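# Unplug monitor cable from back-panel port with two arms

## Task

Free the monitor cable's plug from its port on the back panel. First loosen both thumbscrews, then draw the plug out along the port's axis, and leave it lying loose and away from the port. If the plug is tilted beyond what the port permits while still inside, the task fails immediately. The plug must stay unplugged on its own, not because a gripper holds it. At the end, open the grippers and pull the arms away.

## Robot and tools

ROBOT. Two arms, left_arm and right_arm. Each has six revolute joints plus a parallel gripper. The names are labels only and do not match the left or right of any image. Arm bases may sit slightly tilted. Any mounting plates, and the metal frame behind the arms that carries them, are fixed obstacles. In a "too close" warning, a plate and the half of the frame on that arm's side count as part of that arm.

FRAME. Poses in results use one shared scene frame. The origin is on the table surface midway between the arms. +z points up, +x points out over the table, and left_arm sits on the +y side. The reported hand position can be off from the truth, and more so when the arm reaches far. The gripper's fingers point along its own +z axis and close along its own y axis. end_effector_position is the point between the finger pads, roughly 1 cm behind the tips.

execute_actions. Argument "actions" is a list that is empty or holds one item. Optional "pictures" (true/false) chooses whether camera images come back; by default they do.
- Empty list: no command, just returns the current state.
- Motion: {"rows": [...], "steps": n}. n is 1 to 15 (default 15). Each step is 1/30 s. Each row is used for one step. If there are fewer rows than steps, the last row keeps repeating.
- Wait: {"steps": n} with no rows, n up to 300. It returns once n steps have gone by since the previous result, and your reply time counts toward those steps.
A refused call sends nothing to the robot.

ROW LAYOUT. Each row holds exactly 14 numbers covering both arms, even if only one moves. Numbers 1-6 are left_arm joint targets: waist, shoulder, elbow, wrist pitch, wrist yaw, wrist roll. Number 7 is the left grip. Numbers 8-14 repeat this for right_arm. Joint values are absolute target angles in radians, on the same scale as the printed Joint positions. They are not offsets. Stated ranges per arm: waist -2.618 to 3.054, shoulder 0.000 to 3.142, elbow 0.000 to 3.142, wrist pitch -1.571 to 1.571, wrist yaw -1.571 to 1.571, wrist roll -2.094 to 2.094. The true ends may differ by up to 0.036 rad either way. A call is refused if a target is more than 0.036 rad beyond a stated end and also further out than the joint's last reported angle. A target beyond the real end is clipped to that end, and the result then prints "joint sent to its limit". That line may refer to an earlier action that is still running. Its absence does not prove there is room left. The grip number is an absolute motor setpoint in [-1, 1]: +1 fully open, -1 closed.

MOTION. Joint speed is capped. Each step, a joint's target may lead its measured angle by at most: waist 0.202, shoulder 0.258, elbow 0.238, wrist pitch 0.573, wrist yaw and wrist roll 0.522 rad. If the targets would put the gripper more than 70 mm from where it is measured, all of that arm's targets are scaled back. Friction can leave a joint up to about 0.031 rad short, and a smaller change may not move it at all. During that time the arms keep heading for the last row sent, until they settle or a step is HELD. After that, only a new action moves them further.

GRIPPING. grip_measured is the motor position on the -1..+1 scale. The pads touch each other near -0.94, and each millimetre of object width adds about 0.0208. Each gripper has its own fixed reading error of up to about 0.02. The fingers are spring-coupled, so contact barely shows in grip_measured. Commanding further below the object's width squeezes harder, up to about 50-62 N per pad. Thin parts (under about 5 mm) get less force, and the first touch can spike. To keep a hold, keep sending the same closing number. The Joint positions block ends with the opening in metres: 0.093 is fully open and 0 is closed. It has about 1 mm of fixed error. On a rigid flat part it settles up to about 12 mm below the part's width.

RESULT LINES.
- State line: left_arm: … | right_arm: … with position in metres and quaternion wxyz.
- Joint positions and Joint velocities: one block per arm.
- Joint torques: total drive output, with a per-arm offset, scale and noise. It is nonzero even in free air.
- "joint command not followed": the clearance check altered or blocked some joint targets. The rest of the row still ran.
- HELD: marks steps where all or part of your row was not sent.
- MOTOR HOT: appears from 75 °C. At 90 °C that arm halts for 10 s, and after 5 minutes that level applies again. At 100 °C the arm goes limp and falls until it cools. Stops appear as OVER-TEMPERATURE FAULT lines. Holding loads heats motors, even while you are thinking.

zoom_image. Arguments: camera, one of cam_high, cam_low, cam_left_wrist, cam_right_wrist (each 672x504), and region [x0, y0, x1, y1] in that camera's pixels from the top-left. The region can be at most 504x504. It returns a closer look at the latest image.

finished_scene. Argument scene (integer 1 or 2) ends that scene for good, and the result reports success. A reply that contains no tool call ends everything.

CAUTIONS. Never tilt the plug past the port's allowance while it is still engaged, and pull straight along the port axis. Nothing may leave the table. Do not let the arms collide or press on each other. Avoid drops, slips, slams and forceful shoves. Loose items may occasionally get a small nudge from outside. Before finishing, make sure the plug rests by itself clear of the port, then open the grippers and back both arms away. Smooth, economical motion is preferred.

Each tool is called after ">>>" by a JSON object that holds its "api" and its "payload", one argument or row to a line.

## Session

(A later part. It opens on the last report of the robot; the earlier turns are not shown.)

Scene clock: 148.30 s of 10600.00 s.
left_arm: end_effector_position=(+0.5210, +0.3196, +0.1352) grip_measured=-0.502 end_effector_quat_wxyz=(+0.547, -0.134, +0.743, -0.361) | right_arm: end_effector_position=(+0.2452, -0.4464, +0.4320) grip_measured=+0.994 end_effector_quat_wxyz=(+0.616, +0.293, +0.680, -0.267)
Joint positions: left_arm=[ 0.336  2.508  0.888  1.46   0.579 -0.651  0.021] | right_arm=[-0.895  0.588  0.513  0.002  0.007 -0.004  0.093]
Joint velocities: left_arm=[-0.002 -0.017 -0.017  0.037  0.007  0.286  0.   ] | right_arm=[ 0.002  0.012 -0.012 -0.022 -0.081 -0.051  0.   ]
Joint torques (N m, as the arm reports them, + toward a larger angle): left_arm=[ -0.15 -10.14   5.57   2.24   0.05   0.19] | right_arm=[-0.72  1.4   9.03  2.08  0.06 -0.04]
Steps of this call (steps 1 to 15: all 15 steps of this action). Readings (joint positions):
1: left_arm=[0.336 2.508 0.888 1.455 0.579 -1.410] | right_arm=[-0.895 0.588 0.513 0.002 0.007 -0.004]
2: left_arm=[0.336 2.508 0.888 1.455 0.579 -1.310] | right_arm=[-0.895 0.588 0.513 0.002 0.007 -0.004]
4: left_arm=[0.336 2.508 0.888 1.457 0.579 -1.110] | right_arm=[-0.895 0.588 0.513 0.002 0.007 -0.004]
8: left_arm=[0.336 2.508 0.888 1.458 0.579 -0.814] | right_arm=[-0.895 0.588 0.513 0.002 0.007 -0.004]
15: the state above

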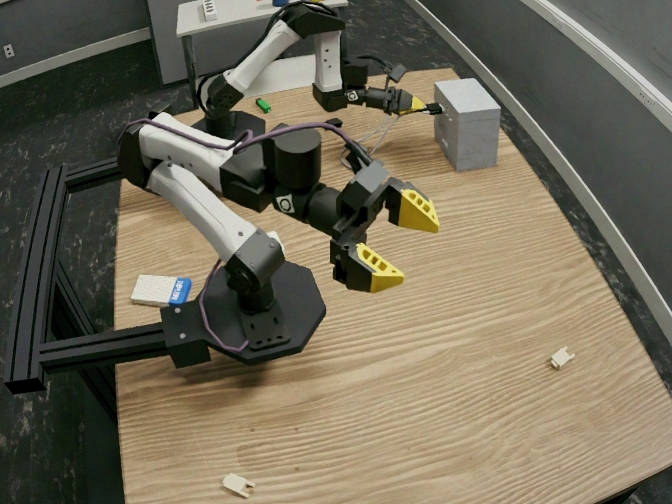

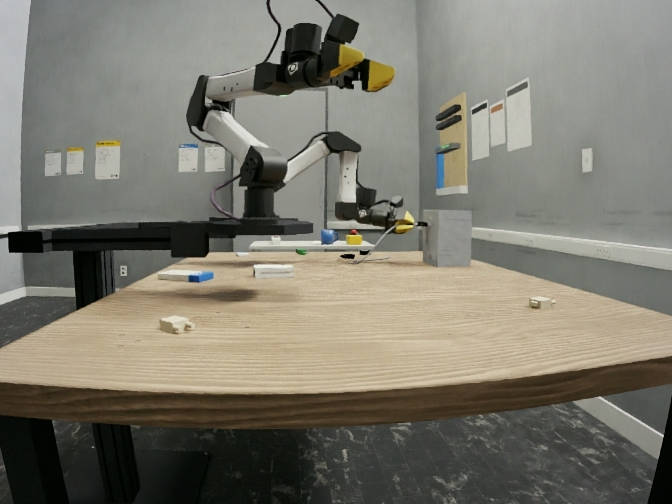

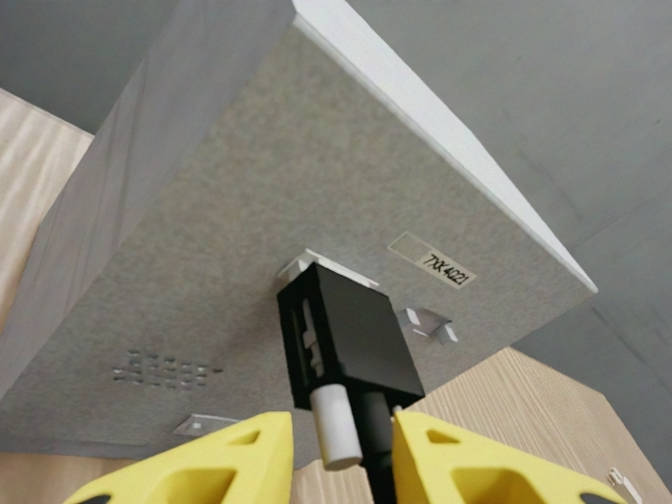

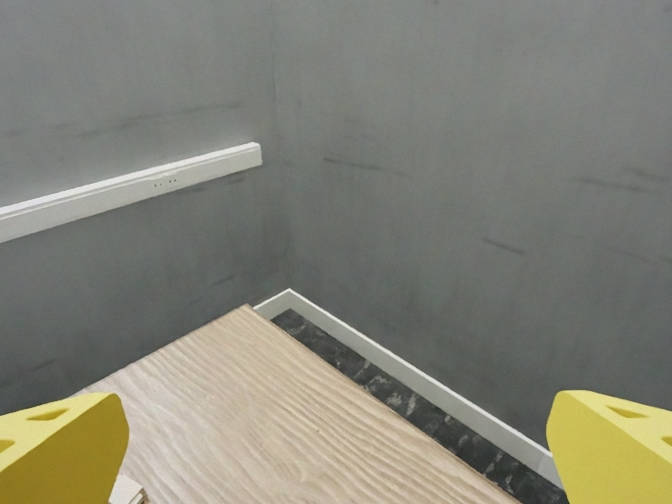

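>>> {"api": "execute_actions", "payload": {
  "actions": [
    {"rows":[[0.338,2.51,0.905,1.455,0.58,-0.65,-0.95,-0.9,0.6,0.5,0,0,0,1],[0.338,2.51,0.905,1.455,0.58,-0.65,-0.95,-0.9,0.6,0.5,0,0,0,1],[0.338,2.51,0.905,1.455,0.58,-2.05,-0.95,-0.9,0.6,0.5,0,0,0,1]]}
  ],
  "pictures": false
}}

>>> {"api": "execute_actions", "payload": {
  "actions": [
    {"rows":[[0.338,2.51,0.905,1.455,0.58,-1.85,-0.62,-0.9,0.6,0.5,0,0,0,1],[0.338,2.51,0.905,1.455,0.58,-0.4,-0.62,-0.9,0.6,0.5,0,0,0,1]]}
  ],
  "pictures": false
}}

>>> {"api": "execute_actions", "payload": {
  "actions": [
    {"rows":[[0.338,2.51,0.905,1.455,0.58,-0.55,-0.95,-0.9,0.6,0.5,0,0,0,1],[0.338,2.51,0.905,1.455,0.58,-2.05,-0.95,-0.9,0.6,0.5,0,0,0,1]]}
  ],
  "pictures": false
}}

>>> {"api": "execute_actions", "payload": {
  "actions": [
    {"rows":[[0.338,2.51,0.905,1.455,0.58,-1.85,-0.62,-0.9,0.6,0.5,0,0,0,1],[0.338,2.51,0.905,1.455,0.58,-0.4,-0.62,-0.9,0.6,0.5,0,0,0,1]]}
  ],
  "pictures": false
}}

>>> {"api": "execute_actions", "payload": {
  "actions": [
    {"rows":[[0.338,2.51,0.905,1.455,0.58,-0.55,-0.95,-0.9,0.6,0.5,0,0,0,1],[0.338,2.51,0.905,1.455,0.58,-2.05,-0.95,-0.9,0.6,0.5,0,0,0,1]]}
  ],
  "pictures": false
}}

>>> {"api": "execute_actions", "payload": {
  "actions": [
    {"rows":[[0.338,2.51,0.905,1.455,0.58,-1.85,-0.62,-0.9,0.6,0.5,0,0,0,1],[0.338,2.51,0.905,1.455,0.58,-0.4,-0.62,-0.9,0.6,0.5,0,0,0,1]]}
  ],
  "pictures": false
}}

>>> {"api": "execute_actions", "payload": {
  "actions": [
    {"rows":[[0.338,2.51,0.905,1.455,0.58,-0.55,-0.95,-0.9,0.6,0.5,0,0,0,1],[0.338,2.51,0.905,1.455,0.58,-2.05,-0.95,-0.9,0.6,0.5,0,0,0,1]]}
  ],
  "pictures": false
}}

>>> {"api": "execute_actions", "payload": {
  "actions": [
    {"rows":[[0.338,2.51,0.905,1.455,0.58,-1.85,-0.62,-0.9,0.6,0.5,0,0,0,1],[0.338,2.51,0.905,1.455,0.58,-0.4,-0.62,-0.9,0.6,0.5,0,0,0,1]]}
  ],
  "pictures": false
}}

>>> {"api": "execute_actions", "payload": {
  "actions": [
    {"rows":[[0.338,2.51,0.905,1.455,0.58,-0.55,-0.95,-0.9,0.6,0.5,0,0,0,1],[0.338,2.51,0.905,1.455,0.58,-2.05,-0.95,-0.9,0.6,0.5,0,0,0,1]]}
  ],
  "pictures": false
}}

>>> {"api": "execute_actions", "payload": {
  "actions": [
    {"rows":[[0.338,2.51,0.905,1.455,0.58,-1.85,-0.62,-0.9,0.6,0.5,0,0,0,1],[0.338,2.51,0.905,1.455,0.58,-0.4,-0.62,-0.9,0.6,0.5,0,0,0,1]]}
  ],
  "pictures": false
}}

>>> {"api": "execute_actions", "payload": {
  "actions": [
    {"rows":[[0.338,2.51,0.905,1.455,0.58,-0.55,-0.95,-0.9,0.6,0.5,0,0,0,1],[0.338,2.51,0.905,1.455,0.58,-2.05,-0.95,-0.9,0.6,0.5,0,0,0,1]]}
  ],
  "pictures": false
}}

>>> {"api": "execute_actions", "payload": {
  "actions": [
    {"rows":[[0.338,2.51,0.905,1.455,0.58,-1.85,-0.62,-0.9,0.6,0.5,0,0,0,1],[0.338,2.51,0.905,1.455,0.58,-0.4,-0.62,-0.9,0.6,0.5,0,0,0,1]]}
  ],
  "pictures": false
}}

>>> {"api": "execute_actions", "payload": {
  "actions": [
    {"rows":[[0.338,2.51,0.905,1.455,0.58,-0.55,-0.95,-0.9,0.6,0.5,0,0,0,1],[0.338,2.51,0.905,1.455,0.58,-2.05,-0.95,-0.9,0.6,0.5,0,0,0,1]]}
  ],
  "pictures": false
}}

>>> {"api": "execute_actions", "payload": {
  "actions": [
    {"rows":[[0.338,2.51,0.905,1.455,0.58,-1.85,-0.62,-0.9,0.6,0.5,0,0,0,1],[0.338,2.51,0.905,1.455,0.58,-0.4,-0.62,-0.9,0.6,0.5,0,0,0,1]]}
  ],
  "pictures": false
}}

>>> {"api": "execute_actions", "payload": {
  "actions": [
    {"rows":[[0.338,2.51,0.905,1.455,0.58,-0.55,-0.95,-0.9,0.6,0.5,0,0,0,1],[0.338,2.51,0.905,1.455,0.58,-2.05,-0.95,-0.9,0.6,0.5,0,0,0,1]]}
  ],
  "pictures": false
}}

>>> {"api": "execute_actions", "payload": {
  "actions": [
    {"rows":[[0.338,2.51,0.905,1.455,0.58,-1.85,-0.62,-0.9,0.6,0.5,0,0,0,1],[0.338,2.51,0.905,1.455,0.58,-0.4,-0.62,-0.9,0.6,0.5,0,0,0,1]]}
  ],
  "pictures": false
}}

>>> {"api": "execute_actions", "payload": {
  "actions": [
    {"rows":[[0.338,2.51,0.905,1.455,0.58,-0.55,-0.95,-0.9,0.6,0.5,0,0,0,1],[0.338,2.51,0.905,1.455,0.58,-2.05,-0.95,-0.9,0.6,0.5,0,0,0,1]]}
  ],
  "pictures": false
}}

>>> {"api": "execute_actions", "payload": {
  "actions": [
    {"rows":[[0.338,2.51,0.905,1.455,0.58,-1.85,-0.62,-0.9,0.6,0.5,0,0,0,1],[0.338,2.51,0.905,1.455,0.58,-0.4,-0.62,-0.9,0.6,0.5,0,0,0,1]]}
  ],
  "pictures": false
}}

>>> {"api": "execute_actions", "payload": {
  "actions": [
    {"rows":[[0.338,2.51,0.905,1.455,0.58,-0.55,-0.95,-0.9,0.6,0.5,0,0,0,1],[0.338,2.51,0.905,1.455,0.58,-2.05,-0.95,-0.9,0.6,0.5,0,0,0,1]]}
  ],
  "pictures": false
}}

>>> {"api": "execute_actions", "payload": {
  "actions": [
    {"rows":[[0.338,2.51,0.905,1.455,0.58,-1.85,-0.62,-0.9,0.6,0.5,0,0,0,1],[0.338,2.51,0.905,1.455,0.58,-0.4,-0.62,-0.9,0.6,0.5,0,0,0,1]]}
  ],
  "pictures": false
}}

>>> {"api": "execute_actions", "payload": {
  "actions": [
    {"rows":[[0.338,2.51,0.905,1.455,0.58,-0.55,-0.95,-0.9,0.6,0.5,0,0,0,1],[0.338,2.51,0.905,1.455,0.58,-2.05,-0.95,-0.9,0.6,0.5,0,0,0,1]]}
  ],
  "pictures": false
}}

>>> {"api": "execute_actions", "payload": {
  "actions": [
    {"rows":[[0.338,2.51,0.905,1.455,0.58,-1.85,-0.62,-0.9,0.6,0.5,0,0,0,1],[0.338,2.51,0.905,1.455,0.58,-0.4,-0.62,-0.9,0.6,0.5,0,0,0,1]]}
  ],
  "pictures": false
}}

>>> {"api": "execute_actions", "payload": {
  "actions": [
    {"rows":[[0.338,2.51,0.905,1.455,0.58,-0.55,-0.95,-0.9,0.6,0.5,0,0,0,1],[0.338,2.51,0.905,1.455,0.58,-2.05,-0.95,-0.9,0.6,0.5,0,0,0,1]]}
  ],
  "pictures": false
}}

>>> {"api": "execute_actions", "payload": {
  "actions": [
    {"rows":[[0.338,2.51,0.905,1.455,0.58,-1.85,-0.62,-0.9,0.6,0.5,0,0,0,1],[0.338,2.51,0.905,1.455,0.58,-0.55,-0.62,-0.9,0.6,0.5,0,0,0,1]]}
  ]
}}

Scene clock: 181.53 s of 10600.00 s.
left_arm: end_effector_position=(+0.5210, +0.3211, +0.1337) grip_measured=-0.936 end_effector_quat_wxyz=(-0.263, +0.520, -0.551, +0.598) | right_arm: end_effector_position=(+0.2452, -0.4464, +0.4320) grip_measured=+0.994 end_effector_quat_wxyz=(+0.616, +0.293, +0.680, -0.267)
Joint positions: left_arm=[ 0.338  2.508  0.888  1.453  0.575 -1.797  0.   ] | right_arm=[-0.895  0.588  0.513  0.002  0.007 -0.004  0.093]
Joint velocities: left_arm=[ 0.012  0.022 -0.007 -0.007  0.125 -1.59   0.   ] | right_arm=[ 0.007 -0.002  0.007 -0.022 -0.051  0.037 -0.   ]
Joint torques (N m, as the arm reports them, + toward a larger angle): left_arm=[  0.01 -10.18   4.88   2.27   0.01  -0.13] | right_arm=[-0.92  1.03  8.99  2.16  0.    0.  ]
Steps of this call (steps 1 to 30: the robot went on to your last target; steps 31 to 90: nothing new was sent; then 29.73 s passed at rest; steps 91 to 105: all 15 steps of this action). Readings (joint positions):
91: left_arm=[0.336 2.508 0.888 1.463 0.579 -0.614] | right_arm=[-0.895 0.588 0.513 0.002 0.007 -0.004]
92: left_arm=[0.336 2.508 0.888 1.461 0.574 -0.619] | right_arm=[-0.895 0.588 0.513 0.002 0.007 -0.004]
94: left_arm=[0.336 2.508 0.888 1.460 0.572 -0.801] | right_arm=[-0.895 0.588 0.513 0.002 0.007 -0.004]
98: left_arm=[0.336 2.508 0.888 1.458 0.569 -1.192] | right_arm=[-0.895 0.588 0.513 0.002 0.007 -0.004]
105: the state above

Scene clock: 182.03 s of 10600.00 s.
left_arm: end_effector_position=(+0.5209, +0.3209, +0.1343) grip_measured=-0.622 end_effector_quat_wxyz=(+0.558, -0.110, +0.748, -0.342) | right_arm: end_effector_position=(+0.2452, -0.4464, +0.4320) grip_measured=+0.994 end_effector_quat_wxyz=(+0.616, +0.293, +0.680, -0.267)
Joint positions: left_arm=[ 0.338  2.508  0.888  1.456  0.578 -0.582  0.015] | right_arm=[-0.895  0.588  0.513  0.002  0.007 -0.004  0.093]
Joint velocities: left_arm=[ 0.002 -0.007 -0.017  0.037  0.007  1.092  0.   ] | right_arm=[ 0.007 -0.002  0.007  0.037 -0.007 -0.066 -0.   ]
Joint torques (N m, as the arm reports them, + toward a larger angle): left_arm=[  0.12 -10.03   4.86   2.08   0.06   0.13] | right_arm=[-0.66  1.14  9.07  2.11  0.01 -0.01]
Steps of this call (steps 1 to 15: all 15 steps of this action). Readings (joint positions):
1: left_arm=[0.338 2.508 0.888 1.452 0.578 -1.813] | right_arm=[-0.895 0.588 0.513 0.002 0.007 -0.004]
2: left_arm=[0.338 2.508 0.888 1.450 0.578 -1.732] | right_arm=[-0.895 0.588 0.513 0.002 0.007 -0.004]
4: left_arm=[0.338 2.508 0.888 1.451 0.578 -1.532] | right_arm=[-0.895 0.588 0.513 0.002 0.007 -0.004]
8: left_arm=[0.338 2.508 0.888 1.451 0.578 -1.134] | right_arm=[-0.895 0.588 0.513 0.002 0.007 -0.004]
15: the state above

Scene clock: 182.53 s of 10600.00 s.
left_arm: end_effector_position=(+0.5208, +0.3211, +0.1341) grip_measured=-0.937 end_effector_quat_wxyz=(-0.254, +0.526, -0.544, +0.602) | right_arm: end_effector_position=(+0.2452, -0.4464, +0.4320) grip_measured=+0.994 end_effector_quat_wxyz=(+0.616, +0.293, +0.680, -0.267)
Joint positions: left_arm=[ 0.339  2.508  0.888  1.455  0.579 -1.825  0.   ] | right_arm=[-0.895  0.588  0.513  0.002  0.007 -0.004  0.093]
Joint velocities: left_arm=[-0.002 -0.012  0.017 -0.066  0.095 -1.414  0.   ] | right_arm=[-0.012 -0.017 -0.002 -0.037  0.022 -0.007 -0.   ]
Joint torques (N m, as the arm reports them, + toward a larger angle): left_arm=[ -0.1  -10.25   4.8    2.26   0.03  -0.16] | right_arm=[-0.7   1.02  9.07  2.15  0.05  0.01]
Steps of this call (steps 1 to 15: all 15 steps of this action). Readings (joint positions):
1: left_arm=[0.338 2.508 0.888 1.458 0.578 -0.571] | right_arm=[-0.895 0.588 0.513 0.002 0.007 -0.004]
2: left_arm=[0.338 2.508 0.888 1.459 0.578 -0.653] | right_arm=[-0.895 0.588 0.513 0.002 0.007 -0.004]
4: left_arm=[0.338 2.508 0.888 1.461 0.577 -0.851] | right_arm=[-0.895 0.588 0.513 0.002 0.007 -0.004]
8: left_arm=[0.338 2.508 0.888 1.461 0.574 -1.243] | right_arm=[-0.895 0.588 0.513 0.002 0.007 -0.004]
15: the state above

Scene clock: 183.03 s of 10600.00 s.
left_arm: end_effector_position=(+0.5206, +0.3210, +0.1337) grip_measured=-0.622 end_effector_quat_wxyz=(+0.555, -0.114, +0.749, -0.345) | right_arm: end_effector_position=(+0.2452, -0.4464, +0.4320) grip_measured=+0.994 end_effector_quat_wxyz=(+0.616, +0.293, +0.680, -0.267)
Joint positions: left_arm=[ 0.339  2.508  0.888  1.453  0.58  -0.591  0.015] | right_arm=[-0.895  0.588  0.513  0.002  0.007 -0.004  0.093]
Joint velocities: left_arm=[ 0.002 -0.017 -0.002  0.095 -0.022  1.209 -0.   ] | right_arm=[-0.002 -0.007 -0.007  0.022  0.051  0.066 -0.   ]
Joint torques (N m, as the arm reports them, + toward a larger angle): left_arm=[ -0.04 -10.14   4.94   2.15   0.05   0.13] | right_arm=[-0.76  1.18  8.98  2.13  0.05 -0.04]
Steps of this call (steps 1 to 15: all 15 steps of this action). Readings (joint positions):
1: left_arm=[0.339 2.508 0.888 1.453 0.581 -1.835] | right_arm=[-0.895 0.588 0.513 0.002 0.007 -0.004]
2: left_arm=[0.339 2.508 0.888 1.450 0.580 -1.753] | right_arm=[-0.895 0.588 0.513 0.002 0.007 -0.004]
4: left_arm=[0.339 2.508 0.888 1.452 0.580 -1.553] | right_arm=[-0.895 0.588 0.513 0.002 0.007 -0.004]
8: left_arm=[0.339 2.508 0.888 1.452 0.580 -1.154] | right_arm=[-0.895 0.588 0.513 0.002 0.007 -0.004]
15: the state above

Scene clock: 183.53 s of 10600.00 s.
left_arm: end_effector_position=(+0.5205, +0.3208, +0.1349) grip_measured=-0.937 end_effector_quat_wxyz=(-0.253, +0.524, -0.544, +0.604) | right_arm: end_effector_position=(+0.2452, -0.4464, +0.4320) grip_measured=+0.994 end_effector_quat_wxyz=(+0.616, +0.293, +0.680, -0.267)
Joint positions: left_arm=[ 0.34   2.508  0.888  1.458  0.584 -1.828  0.   ] | right_arm=[-0.895  0.588  0.513  0.002  0.007 -0.004  0.093]
Joint velocities: left_arm=[ 0.002  0.007  0.022 -0.037  0.037 -1.311  0.   ] | right_arm=[-0.002 -0.007 -0.032 -0.037  0.007 -0.066  0.   ]
Joint torques (N m, as the arm reports them, + toward a larger angle): left_arm=[ -0.09 -10.07   4.71   2.15  -0.04  -0.13] | right_arm=[-0.95  0.93  8.94  2.12  0.07 -0.04]
Steps of this call (steps 1 to 15: all 15 steps of this action). Readings (joint positions):
1: left_arm=[0.339 2.508 0.888 1.455 0.580 -0.578] | right_arm=[-0.895 0.588 0.513 0.002 0.007 -0.004]
2: left_arm=[0.339 2.508 0.888 1.456 0.581 -0.660] | right_arm=[-0.895 0.588 0.513 0.002 0.007 -0.004]
4: left_arm=[0.339 2.508 0.888 1.458 0.581 -0.858] | right_arm=[-0.895 0.588 0.513 0.002 0.007 -0.004]
8: left_arm=[0.339 2.508 0.888 1.463 0.581 -1.250] | right_arm=[-0.895 0.588 0.513 0.002 0.007 -0.004]
15: the state above

Scene clock: 184.03 s of 10600.00 s.
left_arm: end_effector_position=(+0.5204, +0.3210, +0.1337) grip_measured=-0.622 end_effector_quat_wxyz=(+0.554, -0.114, +0.749, -0.346) | right_arm: end_effector_position=(+0.2452, -0.4464, +0.4320) grip_measured=+0.994 end_effector_quat_wxyz=(+0.616, +0.293, +0.680, -0.267)
Joint positions: left_arm=[ 0.34   2.508  0.888  1.453  0.584 -0.592  0.015] | right_arm=[-0.895  0.588  0.513  0.002  0.007 -0.004  0.093]
Joint velocities: left_arm=[ 0.007  0.002  0.012  0.037 -0.066  1.282  0.002] | right_arm=[-0.027  0.002 -0.012  0.007  0.037 -0.051 -0.001]
Joint torques (N m, as the arm reports them, + toward a larger angle): left_arm=[ -0.19 -10.26   4.83   2.18   0.01   0.12] | right_arm=[-0.87  0.95  9.03  2.21  0.08  0.  ]
Steps of this call (steps 1 to 15: all 15 steps of this action). Readings (joint positions):
1: left_arm=[0.340 2.508 0.888 1.456 0.585 -1.838] | right_arm=[-0.895 0.588 0.513 0.002 0.007 -0.004]
2: left_arm=[0.340 2.508 0.888 1.452 0.584 -1.756] | right_arm=[-0.895 0.588 0.513 0.002 0.007 -0.004]
4: left_arm=[0.340 2.508 0.888 1.452 0.584 -1.556] | right_arm=[-0.895 0.588 0.513 0.002 0.007 -0.004]
8: left_arm=[0.340 2.508 0.888 1.452 0.584 -1.157] | right_arm=[-0.895 0.588 0.513 0.002 0.007 -0.004]
15: the state above

Scene clock: 184.53 s of 10600.00 s.
left_arm: end_effector_position=(+0.5204, +0.3208, +0.1354) grip_measured=-0.937 end_effector_quat_wxyz=(-0.252, +0.523, -0.544, +0.605) | right_arm: end_effector_position=(+0.2452, -0.4464, +0.4320) grip_measured=+0.994 end_effector_quat_wxyz=(+0.616, +0.293, +0.680, -0.267)
Joint positions: left_arm=[ 0.341  2.508  0.888  1.46   0.587 -1.829  0.   ] | right_arm=[-0.895  0.588  0.513  0.002  0.007 -0.004  0.093]
Joint velocities: left_arm=[ 0.007  0.012  0.002 -0.081 -0.037 -1.399 -0.001] | right_arm=[ 0.007 -0.022 -0.012  0.022 -0.022 -0.007 -0.001]
Joint torques (N m, as the arm reports them, + toward a larger angle): left_arm=[ -0.27 -10.11   4.87   2.17  -0.03  -0.16] | right_arm=[-0.96  1.02  9.15  2.15  0.03 -0.01]
Steps of this call (steps 1 to 15: all 15 steps of this action). Readings (joint positions):
1: left_arm=[0.340 2.508 0.888 1.454 0.584 -0.579] | right_arm=[-0.895 0.588 0.513 0.002 0.007 -0.004]
2: left_arm=[0.340 2.508 0.888 1.456 0.585 -0.660] | right_arm=[-0.895 0.588 0.513 0.002 0.007 -0.004]
4: left_arm=[0.340 2.508 0.888 1.458 0.585 -0.859] | right_arm=[-0.895 0.588 0.513 0.002 0.007 -0.004]
8: left_arm=[0.340 2.508 0.888 1.463 0.585 -1.251] | right_arm=[-0.895 0.588 0.513 0.002 0.007 -0.004]
15: the state above

Scene clock: 185.03 s of 10600.00 s.
left_arm: end_effector_position=(+0.5202, +0.3210, +0.1336) grip_measured=-0.622 end_effector_quat_wxyz=(+0.554, -0.114, +0.749, -0.346) | right_arm: end_effector_position=(+0.2452, -0.4464, +0.4320) grip_measured=+0.994 end_effector_quat_wxyz=(+0.616, +0.293, +0.680, -0.267)
Joint positions: left_arm=[ 0.341  2.508  0.888  1.452  0.585 -0.592  0.015] | right_arm=[-0.895  0.588  0.513  0.002  0.007 -0.004  0.093]
Joint velocities: left_arm=[-0.017 -0.017 -0.007 -0.007  0.007  1.238 -0.001] | right_arm=[-0.007  0.002  0.017 -0.037  0.007 -0.037  0.001]
Joint torques (N m, as the arm reports them, + toward a larger angle): left_arm=[ -0.29 -10.07   4.89   2.23   0.01   0.1 ] | right_arm=[-1.1   1.08  8.9   2.11  0.04 -0.08]
Steps of this call (steps 1 to 15: all 15 steps of this action). Readings (joint positions):
1: left_arm=[0.341 2.508 0.888 1.456 0.588 -1.838] | right_arm=[-0.895 0.588 0.513 0.002 0.007 -0.004]
2: left_arm=[0.341 2.508 0.888 1.452 0.586 -1.756] | right_arm=[-0.895 0.588 0.513 0.002 0.007 -0.004]
4: left_arm=[0.341 2.508 0.888 1.452 0.586 -1.556] | right_arm=[-0.895 0.588 0.513 0.002 0.007 -0.004]
8: left_arm=[0.341 2.508 0.888 1.452 0.585 -1.158] | right_arm=[-0.895 0.588 0.513 0.002 0.007 -0.004]
15: the state above

Scene clock: 185.53 s of 10600.00 s.
left_arm: end_effector_position=(+0.5202, +0.3204, +0.1354) grip_measured=-0.937 end_effector_quat_wxyz=(-0.252, +0.523, -0.545, +0.606) | right_arm: end_effector_position=(+0.2452, -0.4464, +0.4320) grip_measured=+0.994 end_effector_quat_wxyz=(+0.616, +0.293, +0.680, -0.267)
Joint positions: left_arm=[ 0.341  2.508  0.888  1.46   0.59  -1.828  0.   ] | right_arm=[-0.895  0.588  0.513  0.002  0.007 -0.004  0.093]
Joint velocities: left_arm=[-0.002 -0.002 -0.002 -0.007  0.022 -1.399 -0.001] | right_arm=[-0.012  0.002  0.007  0.037 -0.022 -0.051 -0.001]
Joint torques (N m, as the arm reports them, + toward a larger angle): left_arm=[ -0.35 -10.3    4.89   2.16   0.01  -0.12] | right_arm=[-0.94  1.09  8.83  2.11  0.01 -0.06]
Steps of this call (steps 1 to 15: all 15 steps of this action). Readings (joint positions):
1: left_arm=[0.341 2.508 0.888 1.453 0.585 -0.579] | right_arm=[-0.895 0.588 0.513 0.002 0.007 -0.004]
2: left_arm=[0.341 2.508 0.888 1.456 0.587 -0.660] | right_arm=[-0.895 0.588 0.513 0.002 0.007 -0.004]
4: left_arm=[0.341 2.508 0.888 1.458 0.587 -0.859] | right_arm=[-0.895 0.588 0.513 0.002 0.007 -0.004]
8: left_arm=[0.341 2.508 0.888 1.463 0.587 -1.251] | right_arm=[-0.895 0.588 0.513 0.002 0.007 -0.004]
15: the state above

Scene clock: 186.03 s of 10600.00 s.
left_arm: end_effector_position=(+0.5202, +0.3210, +0.1336) grip_measured=-0.622 end_effector_quat_wxyz=(+0.554, -0.113, +0.749, -0.346) | right_arm: end_effector_position=(+0.2452, -0.4464, +0.4320) grip_measured=+0.994 end_effector_quat_wxyz=(+0.616, +0.293, +0.680, -0.267)
Joint positions: left_arm=[ 0.341  2.508  0.888  1.452  0.586 -0.592  0.015] | right_arm=[-0.895  0.588  0.513  0.002  0.007 -0.004  0.093]
Joint velocities: left_arm=[-0.007  0.002 -0.012  0.022  0.037  1.223 -0.001] | right_arm=[ 0.012 -0.002  0.007  0.022  0.022  0.007 -0.001]
Joint torques (N m, as the arm reports them, + toward a larger angle): left_arm=[ -0.26 -10.17   4.93   2.2   -0.01   0.09] | right_arm=[-0.9   1.2   8.99  2.13  0.06  0.  ]
Steps of this call (steps 1 to 15: all 15 steps of this action). Readings (joint positions):
1: left_arm=[0.341 2.508 0.888 1.456 0.589 -1.838] | right_arm=[-0.895 0.588 0.513 0.002 0.007 -0.004]
2: left_arm=[0.341 2.508 0.888 1.452 0.588 -1.756] | right_arm=[-0.895 0.588 0.513 0.002 0.007 -0.004]
4: left_arm=[0.341 2.508 0.888 1.452 0.587 -1.556] | right_arm=[-0.895 0.588 0.513 0.002 0.007 -0.004]
8: left_arm=[0.341 2.508 0.888 1.452 0.587 -1.158] | right_arm=[-0.895 0.588 0.513 0.002 0.007 -0.004]
15: the state above

Scene clock: 186.53 s of 10600.00 s.
left_arm: end_effector_position=(+0.5202, +0.3204, +0.1355) grip_measured=-0.937 end_effector_quat_wxyz=(-0.252, +0.522, -0.545, +0.606) | right_arm: end_effector_position=(+0.2452, -0.4464, +0.4320) grip_measured=+0.994 end_effector_quat_wxyz=(+0.616, +0.293, +0.680, -0.267)
Joint positions: left_arm=[ 0.341  2.508  0.888  1.461  0.591 -1.828  0.   ] | right_arm=[-0.895  0.588  0.513  0.002  0.007 -0.004  0.093]
Joint velocities: left_arm=[-0.012 -0.007 -0.007 -0.066  0.081 -1.355  0.001] | right_arm=[ 0.017 -0.002 -0.002 -0.007  0.007  0.022 -0.001]
Joint torques (N m, as the arm reports them, + toward a larger angle): left_arm=[ -0.18 -10.29   4.83   2.17  -0.13  -0.12] | right_arm=[-0.76  1.07  9.11  2.14  0.04 -0.03]
Steps of this call (steps 1 to 15: all 15 steps of this action). Readings (joint positions):
1: left_arm=[0.341 2.508 0.888 1.453 0.587 -0.579] | right_arm=[-0.895 0.588 0.513 0.002 0.007 -0.004]
2: left_arm=[0.341 2.508 0.888 1.455 0.587 -0.660] | right_arm=[-0.895 0.588 0.513 0.002 0.007 -0.004]
4: left_arm=[0.341 2.508 0.888 1.458 0.587 -0.859] | right_arm=[-0.895 0.588 0.513 0.002 0.007 -0.004]
8: left_arm=[0.341 2.508 0.888 1.462 0.588 -1.251] | right_arm=[-0.895 0.588 0.513 0.002 0.007 -0.004]
15: the state above

Scene clock: 187.03 s of 10600.00 s.
left_arm: end_effector_position=(+0.5202, +0.3209, +0.1337) grip_measured=-0.622 end_effector_quat_wxyz=(+0.554, -0.113, +0.749, -0.347) | right_arm: end_effector_position=(+0.2452, -0.4464, +0.4320) grip_measured=+0.994 end_effector_quat_wxyz=(+0.616, +0.293, +0.680, -0.267)
Joint positions: left_arm=[ 0.341  2.508  0.888  1.453  0.587 -0.592  0.015] | right_arm=[-0.895  0.588  0.513  0.002  0.007 -0.004  0.093]
Joint velocities: left_arm=[-0.007 -0.007 -0.002 -0.022 -0.022  1.238  0.   ] | right_arm=[ 0.017  0.002  0.002 -0.037  0.066 -0.007  0.   ]
Joint torques (N m, as the arm reports them, + toward a larger angle): left_arm=[ -0.32 -10.27   4.8    2.2   -0.06   0.15] | right_arm=[-0.76  0.95  9.16  2.12  0.06 -0.03]
Steps of this call (steps 1 to 15: all 15 steps of this action). Readings (joint positions):
1: left_arm=[0.341 2.508 0.888 1.457 0.591 -1.838] | right_arm=[-0.895 0.588 0.513 0.002 0.007 -0.004]
2: left_arm=[0.341 2.508 0.888 1.452 0.589 -1.756] | right_arm=[-0.895 0.588 0.513 0.002 0.007 -0.004]
4: left_arm=[0.341 2.508 0.888 1.452 0.588 -1.556] | right_arm=[-0.895 0.588 0.513 0.002 0.007 -0.004]
8: left_arm=[0.341 2.508 0.888 1.453 0.587 -1.158] | right_arm=[-0.895 0.588 0.513 0.002 0.007 -0.004]
15: the state above

Scene clock: 187.53 s of 10600.00 s.
left_arm: end_effector_position=(+0.5202, +0.3202, +0.1359) grip_measured=-0.937 end_effector_quat_wxyz=(-0.252, +0.521, -0.545, +0.607) | right_arm: end_effector_position=(+0.2452, -0.4464, +0.4320) grip_measured=+0.994 end_effector_quat_wxyz=(+0.616, +0.293, +0.680, -0.267)
Joint positions: left_arm=[ 0.341  2.508  0.888  1.463  0.592 -1.828  0.   ] | right_arm=[-0.895  0.588  0.513  0.002  0.007 -0.004  0.093]
Joint velocities: left_arm=[ 0.002  0.007  0.007 -0.081  0.022 -1.399 -0.001] | right_arm=[ 0.002  0.002  0.002 -0.022 -0.037  0.037  0.001]
Joint torques (N m, as the arm reports them, + toward a larger angle): left_arm=[ -0.3  -10.15   4.75   2.15  -0.08  -0.1 ] | right_arm=[-0.94  0.91  9.13  2.17  0.03 -0.03]
Steps of this call (steps 1 to 15: all 15 steps of this action). Readings (joint positions):
1: left_arm=[0.341 2.508 0.888 1.453 0.587 -0.579] | right_arm=[-0.895 0.588 0.513 0.002 0.007 -0.004]
2: left_arm=[0.341 2.508 0.888 1.455 0.588 -0.660] | right_arm=[-0.895 0.588 0.513 0.002 0.007 -0.004]
4: left_arm=[0.341 2.508 0.888 1.457 0.588 -0.859] | right_arm=[-0.895 0.588 0.513 0.002 0.007 -0.004]
8: left_arm=[0.341 2.508 0.888 1.463 0.589 -1.251] | right_arm=[-0.895 0.588 0.513 0.002 0.007 -0.004]
15: the state above

Scene clock: 188.03 s of 10600.00 s.
left_arm: end_effector_position=(+0.5202, +0.3209, +0.1339) grip_measured=-0.622 end_effector_quat_wxyz=(+0.554, -0.113, +0.748, -0.347) | right_arm: end_effector_position=(+0.2452, -0.4464, +0.4320) grip_measured=+0.994 end_effector_quat_wxyz=(+0.616, +0.293, +0.680, -0.267)
Joint positions: left_arm=[ 0.341  2.508  0.888  1.453  0.587 -0.592  0.015] | right_arm=[-0.895  0.588  0.513  0.002  0.007 -0.004  0.093]
Joint velocities: left_arm=[-0.002 -0.012  0.007 -0.022 -0.051  1.238 -0.   ] | right_arm=[-0.022  0.012 -0.002  0.007  0.022 -0.022 -0.   ]
Joint torques (N m, as the arm reports them, + toward a larger angle): left_arm=[ -0.35 -10.09   4.9    2.16   0.01   0.12] | right_arm=[-0.72  1.12  9.02  2.12  0.04 -0.01]
Steps of this call (steps 1 to 15: all 15 steps of this action). Readings (joint positions):
1: left_arm=[0.341 2.508 0.888 1.458 0.592 -1.838] | right_arm=[-0.895 0.588 0.513 0.002 0.007 -0.004]
2: left_arm=[0.341 2.508 0.888 1.453 0.589 -1.756] | right_arm=[-0.895 0.588 0.513 0.002 0.007 -0.004]
4: left_arm=[0.341 2.508 0.888 1.453 0.588 -1.556] | right_arm=[-0.895 0.588 0.513 0.002 0.007 -0.004]
8: left_arm=[0.341 2.508 0.888 1.453 0.587 -1.157] | right_arm=[-0.895 0.588 0.513 0.002 0.007 -0.004]
15: the state above

Scene clock: 188.53 s of 10600.00 s.
left_arm: end_effector_position=(+0.5204, +0.3205, +0.1363) grip_measured=-0.937 end_effector_quat_wxyz=(-0.253, +0.521, -0.544, +0.607) | right_arm: end_effector_position=(+0.2452, -0.4464, +0.4320) grip_measured=+0.994 end_effector_quat_wxyz=(+0.616, +0.293, +0.680, -0.267)
Joint positions: left_arm=[ 0.341  2.508  0.888  1.464  0.59  -1.828  0.   ] | right_arm=[-0.895  0.588  0.513  0.002  0.007 -0.004  0.093]
Joint velocities: left_arm=[ 0.007 -0.007 -0.017 -0.037 -0.007 -1.341 -0.   ] | right_arm=[ 0.017  0.002  0.012  0.081  0.095 -0.007 -0.001]
Joint torques (N m, as the arm reports them, + toward a larger angle): left_arm=[ -0.33 -10.16   4.77   2.09  -0.11  -0.1 ] | right_arm=[-0.64  1.07  9.2   2.16  0.01 -0.02]
Steps of this call (steps 1 to 15: all 15 steps of this action). Readings (joint positions):
1: left_arm=[0.341 2.508 0.888 1.453 0.587 -0.579] | right_arm=[-0.895 0.588 0.513 0.002 0.007 -0.004]
2: left_arm=[0.341 2.508 0.888 1.455 0.587 -0.660] | right_arm=[-0.895 0.588 0.513 0.002 0.007 -0.004]
4: left_arm=[0.341 2.508 0.888 1.457 0.588 -0.859] | right_arm=[-0.895 0.588 0.513 0.002 0.007 -0.004]
8: left_arm=[0.341 2.508 0.888 1.464 0.589 -1.251] | right_arm=[-0.895 0.588 0.513 0.002 0.007 -0.004]
15: the state above

Scene clock: 189.03 s of 10600.00 s.
left_arm: end_effector_position=(+0.5203, +0.3211, +0.1342) grip_measured=-0.622 end_effector_quat_wxyz=(+0.555, -0.113, +0.748, -0.346) | right_arm: end_effector_position=(+0.2452, -0.4464, +0.4320) grip_measured=+0.994 end_effector_quat_wxyz=(+0.616, +0.293, +0.680, -0.267)
Joint positions: left_arm=[ 0.341  2.508  0.888  1.455  0.586 -0.592  0.015] | right_arm=[-0.895  0.588  0.513  0.002  0.007 -0.004  0.093]
Joint velocities: left_arm=[-0.002 -0.002 -0.007 -0.066 -0.037  1.267 -0.001] | right_arm=[-0.012 -0.002 -0.002 -0.066  0.037  0.022 -0.   ]
Joint torques (N m, as the arm reports them, + toward a larger angle): left_arm=[ -0.31 -10.37   4.77   2.16   0.     0.15] | right_arm=[-0.94  0.81  8.95  2.08  0.05  0.01]
Steps of this call (steps 1 to 15: all 15 steps of this action). Readings (joint positions):
1: left_arm=[0.341 2.508 0.888 1.461 0.589 -1.838] | right_arm=[-0.895 0.588 0.513 0.002 0.007 -0.004]
2: left_arm=[0.341 2.508 0.888 1.455 0.587 -1.756] | right_arm=[-0.895 0.588 0.513 0.002 0.007 -0.004]
4: left_arm=[0.341 2.508 0.888 1.455 0.587 -1.556] | right_arm=[-0.895 0.588 0.513 0.002 0.007 -0.004]
8: left_arm=[0.341 2.508 0.888 1.455 0.586 -1.157] | right_arm=[-0.895 0.588 0.513 0.002 0.007 -0.004]
15: the state above

Scene clock: 189.53 s of 10600.00 s.
left_arm: end_effector_position=(+0.5205, +0.3207, +0.1365) grip_measured=-0.936 end_effector_quat_wxyz=(-0.253, +0.521, -0.544, +0.607) | right_arm: end_effector_position=(+0.2452, -0.4464, +0.4320) grip_measured=+0.994 end_effector_quat_wxyz=(+0.616, +0.293, +0.680, -0.267)
Joint positions: left_arm=[ 0.341  2.508  0.888  1.466  0.59  -1.829  0.   ] | right_arm=[-0.895  0.588  0.513  0.002  0.007 -0.004  0.093]
Joint velocities: left_arm=[ 0.007  0.007 -0.007 -0.037  0.007 -1.37  -0.   ] | right_arm=[-0.002  0.017 -0.012  0.066  0.022 -0.022  0.   ]
Joint torques (N m, as the arm reports them, + toward a larger angle): left_arm=[ -0.34 -10.23   4.88   2.14  -0.07  -0.14] | right_arm=[-0.92  1.22  9.16  2.12  0.1  -0.01]
Steps of this call (steps 1 to 15: all 15 steps of this action). Readings (joint positions):
1: left_arm=[0.341 2.508 0.888 1.455 0.586 -0.579] | right_arm=[-0.895 0.588 0.513 0.002 0.007 -0.004]
2: left_arm=[0.341 2.508 0.888 1.456 0.586 -0.660] | right_arm=[-0.895 0.588 0.513 0.002 0.007 -0.004]
4: left_arm=[0.341 2.508 0.888 1.458 0.586 -0.859] | right_arm=[-0.895 0.588 0.513 0.002 0.007 -0.004]
8: left_arm=[0.341 2.508 0.888 1.464 0.587 -1.252] | right_arm=[-0.895 0.588 0.513 0.002 0.007 -0.004]
15: the state above

Scene clock: 190.03 s of 10600.00 s.
left_arm: end_effector_position=(+0.5203, +0.3211, +0.1342) grip_measured=-0.622 end_effector_quat_wxyz=(+0.555, -0.113, +0.748, -0.346) | right_arm: end_effector_position=(+0.2452, -0.4464, +0.4320) grip_measured=+0.994 end_effector_quat_wxyz=(+0.616, +0.293, +0.680, -0.267)
Joint positions: left_arm=[ 0.341  2.508  0.888  1.455  0.586 -0.592  0.015] | right_arm=[-0.895  0.588  0.513  0.002  0.007 -0.004  0.093]
Joint velocities: left_arm=[-0.007 -0.007 -0.012 -0.007 -0.066  1.223 -0.   ] | right_arm=[-0.027  0.007 -0.012  0.022  0.007 -0.007 -0.001]
Joint torques (N m, as the arm reports them, + toward a larger angle): left_arm=[ -0.28 -10.22   4.9    2.19  -0.02   0.15] | right_arm=[-0.85  0.74  9.27  2.11  0.05 -0.05]
Steps of this call (steps 1 to 15: all 15 steps of this action). Readings (joint positions):
1: left_arm=[0.341 2.508 0.888 1.462 0.588 -1.838] | right_arm=[-0.895 0.588 0.513 0.002 0.007 -0.004]
2: left_arm=[0.341 2.508 0.888 1.455 0.587 -1.756] | right_arm=[-0.895 0.588 0.513 0.002 0.007 -0.004]
4: left_arm=[0.341 2.508 0.888 1.455 0.586 -1.556] | right_arm=[-0.895 0.588 0.513 0.002 0.007 -0.004]
8: left_arm=[0.341 2.508 0.888 1.455 0.586 -1.157] | right_arm=[-0.895 0.588 0.513 0.002 0.007 -0.004]
15: the state above

Scene clock: 190.53 s of 10600.00 s.
left_arm: end_effector_position=(+0.5205, +0.3207, +0.1364) grip_measured=-0.937 end_effector_quat_wxyz=(-0.254, +0.521, -0.544, +0.607) | right_arm: end_effector_position=(+0.2452, -0.4464, +0.4320) grip_measured=+0.994 end_effector_quat_wxyz=(+0.616, +0.293, +0.680, -0.267)
Joint positions: left_arm=[ 0.341  2.508  0.888  1.465  0.59  -1.828  0.   ] | right_arm=[-0.895  0.588  0.513  0.002  0.007 -0.004  0.093]
Joint velocities: left_arm=[ 0.002  0.007  0.002 -0.007  0.066 -1.297 -0.001] | right_arm=[-0.002 -0.002 -0.012 -0.095  0.051  0.051 -0.   ]
Joint torques (N m, as the arm reports them, + toward a larger angle): left_arm=[ -0.33 -10.14   4.74   2.12  -0.1   -0.17] | right_arm=[-0.83  1.24  8.67  2.15  0.   -0.02]
Steps of this call (steps 1 to 15: all 15 steps of this action). Readings (joint positions):
1: left_arm=[0.341 2.508 0.888 1.455 0.586 -0.579] | right_arm=[-0.895 0.588 0.513 0.002 0.007 -0.004]
2: left_arm=[0.341 2.508 0.888 1.456 0.586 -0.660] | right_arm=[-0.895 0.588 0.513 0.002 0.007 -0.004]
4: left_arm=[0.341 2.508 0.888 1.459 0.586 -0.859] | right_arm=[-0.895 0.588 0.513 0.002 0.007 -0.004]
8: left_arm=[0.341 2.508 0.888 1.465 0.587 -1.252] | right_arm=[-0.895 0.588 0.513 0.002 0.007 -0.004]
15: the state above

Scene clock: 191.03 s of 10600.00 s.
left_arm: end_effector_position=(+0.5203, +0.3211, +0.1342) grip_measured=-0.622 end_effector_quat_wxyz=(+0.555, -0.113, +0.748, -0.346) | right_arm: end_effector_position=(+0.2452, -0.4464, +0.4320) grip_measured=+0.994 end_effector_quat_wxyz=(+0.616, +0.293, +0.680, -0.267)
Joint positions: left_arm=[ 0.341  2.508  0.888  1.455  0.586 -0.592  0.015] | right_arm=[-0.895  0.588  0.513  0.002  0.007 -0.004  0.093]
Joint velocities: left_arm=[-0.012 -0.017 -0.002  0.022 -0.051  1.209 -0.001] | right_arm=[ 0.007  0.022  0.002  0.066  0.007  0.037 -0.   ]
Joint torques (N m, as the arm reports them, + toward a larger angle): left_arm=[ -0.23 -10.24   4.82   2.24   0.01   0.12] | right_arm=[-0.88  0.97  9.1   2.12  0.05 -0.03]
Steps of this call (steps 1 to 15: all 15 steps of this action). Readings (joint positions):
1: left_arm=[0.341 2.508 0.888 1.461 0.589 -1.838] | right_arm=[-0.895 0.588 0.513 0.002 0.007 -0.004]
2: left_arm=[0.341 2.508 0.888 1.455 0.586 -1.755] | right_arm=[-0.895 0.588 0.513 0.002 0.007 -0.004]
4: left_arm=[0.341 2.508 0.888 1.455 0.586 -1.556] | right_arm=[-0.895 0.588 0.513 0.002 0.007 -0.004]
8: left_arm=[0.341 2.508 0.888 1.455 0.586 -1.157] | right_arm=[-0.895 0.588 0.513 0.002 0.007 -0.004]
15: the state above

Scene clock: 191.53 s of 10600.00 s.
left_arm: end_effector_position=(+0.5204, +0.3206, +0.1364) grip_measured=-0.937 end_effector_quat_wxyz=(-0.253, +0.521, -0.544, +0.607) | right_arm: end_effector_position=(+0.2452, -0.4464, +0.4320) grip_measured=+0.994 end_effector_quat_wxyz=(+0.616, +0.293, +0.680, -0.267)
Joint positions: left_arm=[ 0.341  2.508  0.888  1.465  0.59  -1.828  0.   ] | right_arm=[-0.895  0.588  0.513  0.002  0.007 -0.004  0.093]
Joint velocities: left_arm=[ 0.002 -0.007  0.007 -0.081  0.154 -1.355  0.001] | right_arm=[-0.022 -0.012  0.007  0.007 -0.037 -0.051  0.001]
Joint torques (N m, as the arm reports them, + toward a larger angle): left_arm=[ -0.32 -10.37   4.72   2.12  -0.24  -0.17] | right_arm=[-0.64  1.01  9.02  2.07  0.02  0.01]
Steps of this call (steps 1 to 15: all 15 steps of this action). Readings (joint positions):
1: left_arm=[0.341 2.508 0.888 1.455 0.586 -0.579] | right_arm=[-0.895 0.588 0.513 0.002 0.007 -0.004]
2: left_arm=[0.341 2.508 0.888 1.456 0.586 -0.660] | right_arm=[-0.895 0.588 0.513 0.002 0.007 -0.004]
4: left_arm=[0.341 2.508 0.888 1.459 0.587 -0.859] | right_arm=[-0.895 0.588 0.513 0.002 0.007 -0.004]
8: left_arm=[0.341 2.508 0.888 1.465 0.588 -1.252] | right_arm=[-0.895 0.588 0.513 0.002 0.007 -0.004]
15: the state above

Scene clock: 192.03 s of 10600.00 s.
left_arm: end_effector_position=(+0.5203, +0.3212, +0.1341) grip_measured=-0.622 end_effector_quat_wxyz=(+0.555, -0.113, +0.748, -0.346) | right_arm: end_effector_position=(+0.2452, -0.4464, +0.4320) grip_measured=+0.994 end_effector_quat_wxyz=(+0.616, +0.293, +0.680, -0.267)
Joint positions: left_arm=[ 0.341  2.508  0.888  1.455  0.585 -0.591  0.015] | right_arm=[-0.895  0.588  0.513  0.002  0.007 -0.004  0.093]
Joint velocities: left_arm=[-0.002 -0.017 -0.002 -0.081 -0.022  1.223 -0.   ] | right_arm=[-0.022 -0.002 -0.007  0.022  0.022  0.022 -0.001]
Joint torques (N m, as the arm reports them, + toward a larger angle): left_arm=[ -0.19 -10.11   4.84   2.2   -0.01   0.1 ] | right_arm=[-0.97  1.08  9.08  2.1   0.09  0.02]
Steps of this call (steps 1 to 15: all 15 steps of this action). Readings (joint positions):
1: left_arm=[0.341 2.508 0.888 1.461 0.588 -1.837] | right_arm=[-0.895 0.588 0.513 0.002 0.007 -0.004]
2: left_arm=[0.341 2.508 0.888 1.454 0.586 -1.755] | right_arm=[-0.895 0.588 0.513 0.002 0.007 -0.004]
4: left_arm=[0.341 2.508 0.888 1.455 0.586 -1.555] | right_arm=[-0.895 0.588 0.513 0.002 0.007 -0.004]
8: left_arm=[0.341 2.508 0.888 1.455 0.586 -1.157] | right_arm=[-0.895 0.588 0.513 0.002 0.007 -0.004]
15: the state above

Scene clock: 192.53 s of 10600.00 s.
left_arm: end_effector_position=(+0.5205, +0.3208, +0.1363) grip_measured=-0.937 end_effector_quat_wxyz=(-0.254, +0.522, -0.544, +0.606) | right_arm: end_effector_position=(+0.2452, -0.4464, +0.4320) grip_measured=+0.994 end_effector_quat_wxyz=(+0.616, +0.293, +0.680, -0.267)
Joint positions: left_arm=[ 0.341  2.508  0.888  1.465  0.588 -1.828  0.   ] | right_arm=[-0.895  0.588  0.513  0.002  0.007 -0.004  0.093]
Joint velocities: left_arm=[-0.012 -0.012 -0.007 -0.11   0.066 -1.37  -0.   ] | right_arm=[ 0.012 -0.022  0.007 -0.007  0.037 -0.007  0.001]
Joint torques (N m, as the arm reports them, + toward a larger angle): left_arm=[ -0.25 -10.28   4.54   2.09  -0.04  -0.15] | right_arm=[-1.03  1.14  8.95  2.14  0.04  0.01]
Steps of this call (steps 1 to 15: all 15 steps of this action). Readings (joint positions):
1: left_arm=[0.341 2.508 0.888 1.455 0.586 -0.579] | right_arm=[-0.895 0.588 0.513 0.002 0.007 -0.004]
2: left_arm=[0.341 2.508 0.888 1.456 0.586 -0.660] | right_arm=[-0.895 0.588 0.513 0.002 0.007 -0.004]
4: left_arm=[0.341 2.508 0.888 1.458 0.586 -0.859] | right_arm=[-0.895 0.588 0.513 0.002 0.007 -0.004]
8: left_arm=[0.341 2.508 0.888 1.465 0.588 -1.251] | right_arm=[-0.895 0.588 0.513 0.002 0.007 -0.004]
15: the state above

Scene clock: 193.03 s of 10600.00 s.
left_arm: end_effector_position=(+0.5203, +0.3212, +0.1340) grip_measured=-0.622 end_effector_quat_wxyz=(+0.537, -0.149, +0.742, -0.372) | right_arm: end_effector_position=(+0.2452, -0.4464, +0.4320) grip_measured=+0.994 end_effector_quat_wxyz=(+0.616, +0.293, +0.680, -0.267)
Joint positions: left_arm=[ 0.341  2.508  0.888  1.454  0.585 -0.688  0.015] | right_arm=[-0.895  0.588  0.513  0.002  0.007 -0.004  0.093]
Joint velocities: left_arm=[-0.007  0.002  0.002  0.051  0.007  0.842 -0.   ] | right_arm=[ 0.012  0.002 -0.002 -0.022 -0.037 -0.081  0.   ]
Joint torques (N m, as the arm reports them, + toward a larger angle): left_arm=[ -0.14 -10.19   4.86   2.18   0.01   0.14] | right_arm=[-0.87  1.21  9.27  2.13  0.07  0.  ]
Steps of this call (steps 1 to 15: all 15 steps of this action). Readings (joint positions):
1: left_arm=[0.341 2.508 0.888 1.461 0.588 -1.837] | right_arm=[-0.895 0.588 0.513 0.002 0.007 -0.004]
2: left_arm=[0.341 2.508 0.888 1.454 0.585 -1.755] | right_arm=[-0.895 0.588 0.513 0.002 0.007 -0.004]
4: left_arm=[0.341 2.508 0.888 1.454 0.585 -1.555] | right_arm=[-0.895 0.588 0.513 0.002 0.007 -0.004]
8: left_arm=[0.341 2.508 0.888 1.454 0.585 -1.157] | right_arm=[-0.895 0.588 0.513 0.002 0.007 -0.004]
15: the state above

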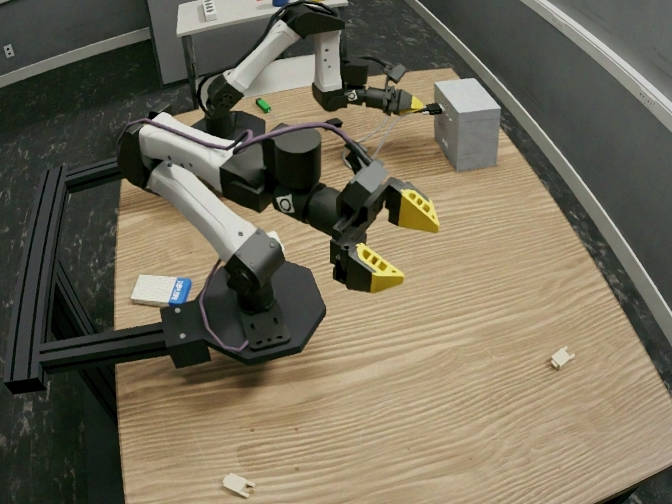

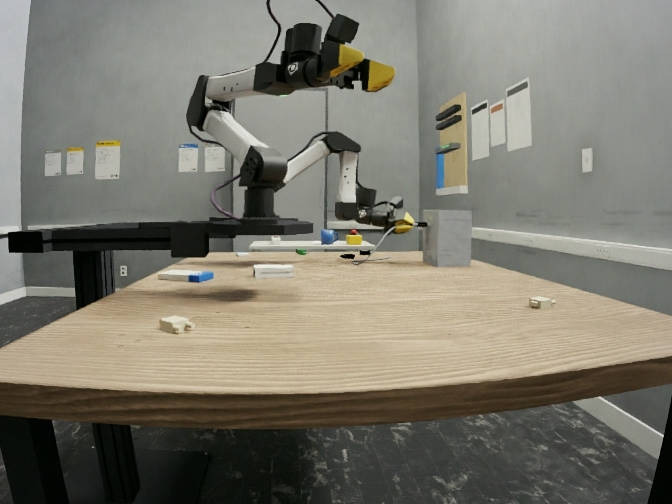

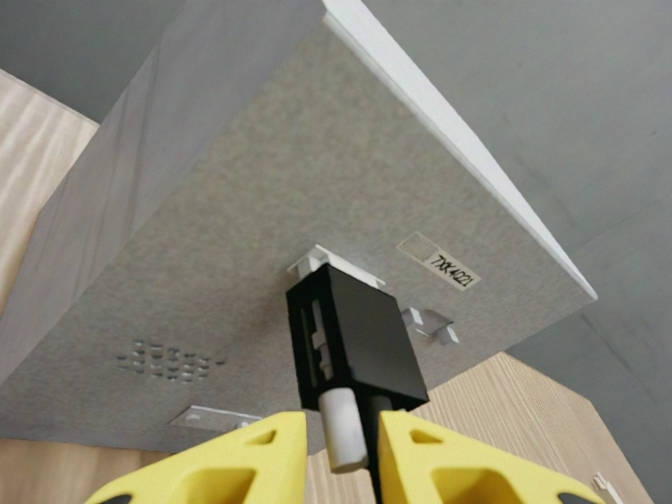

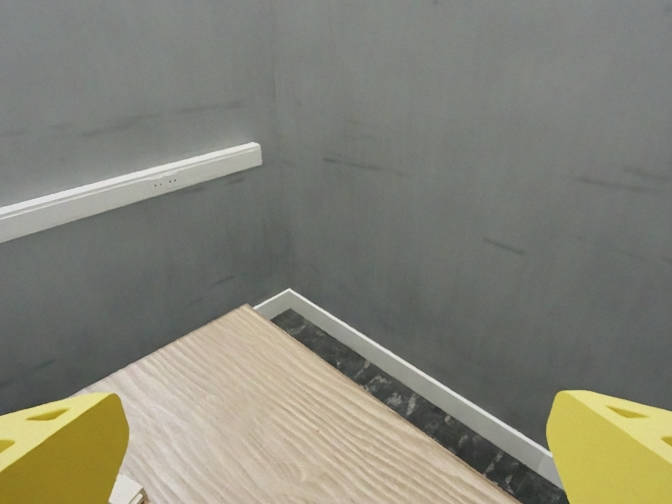

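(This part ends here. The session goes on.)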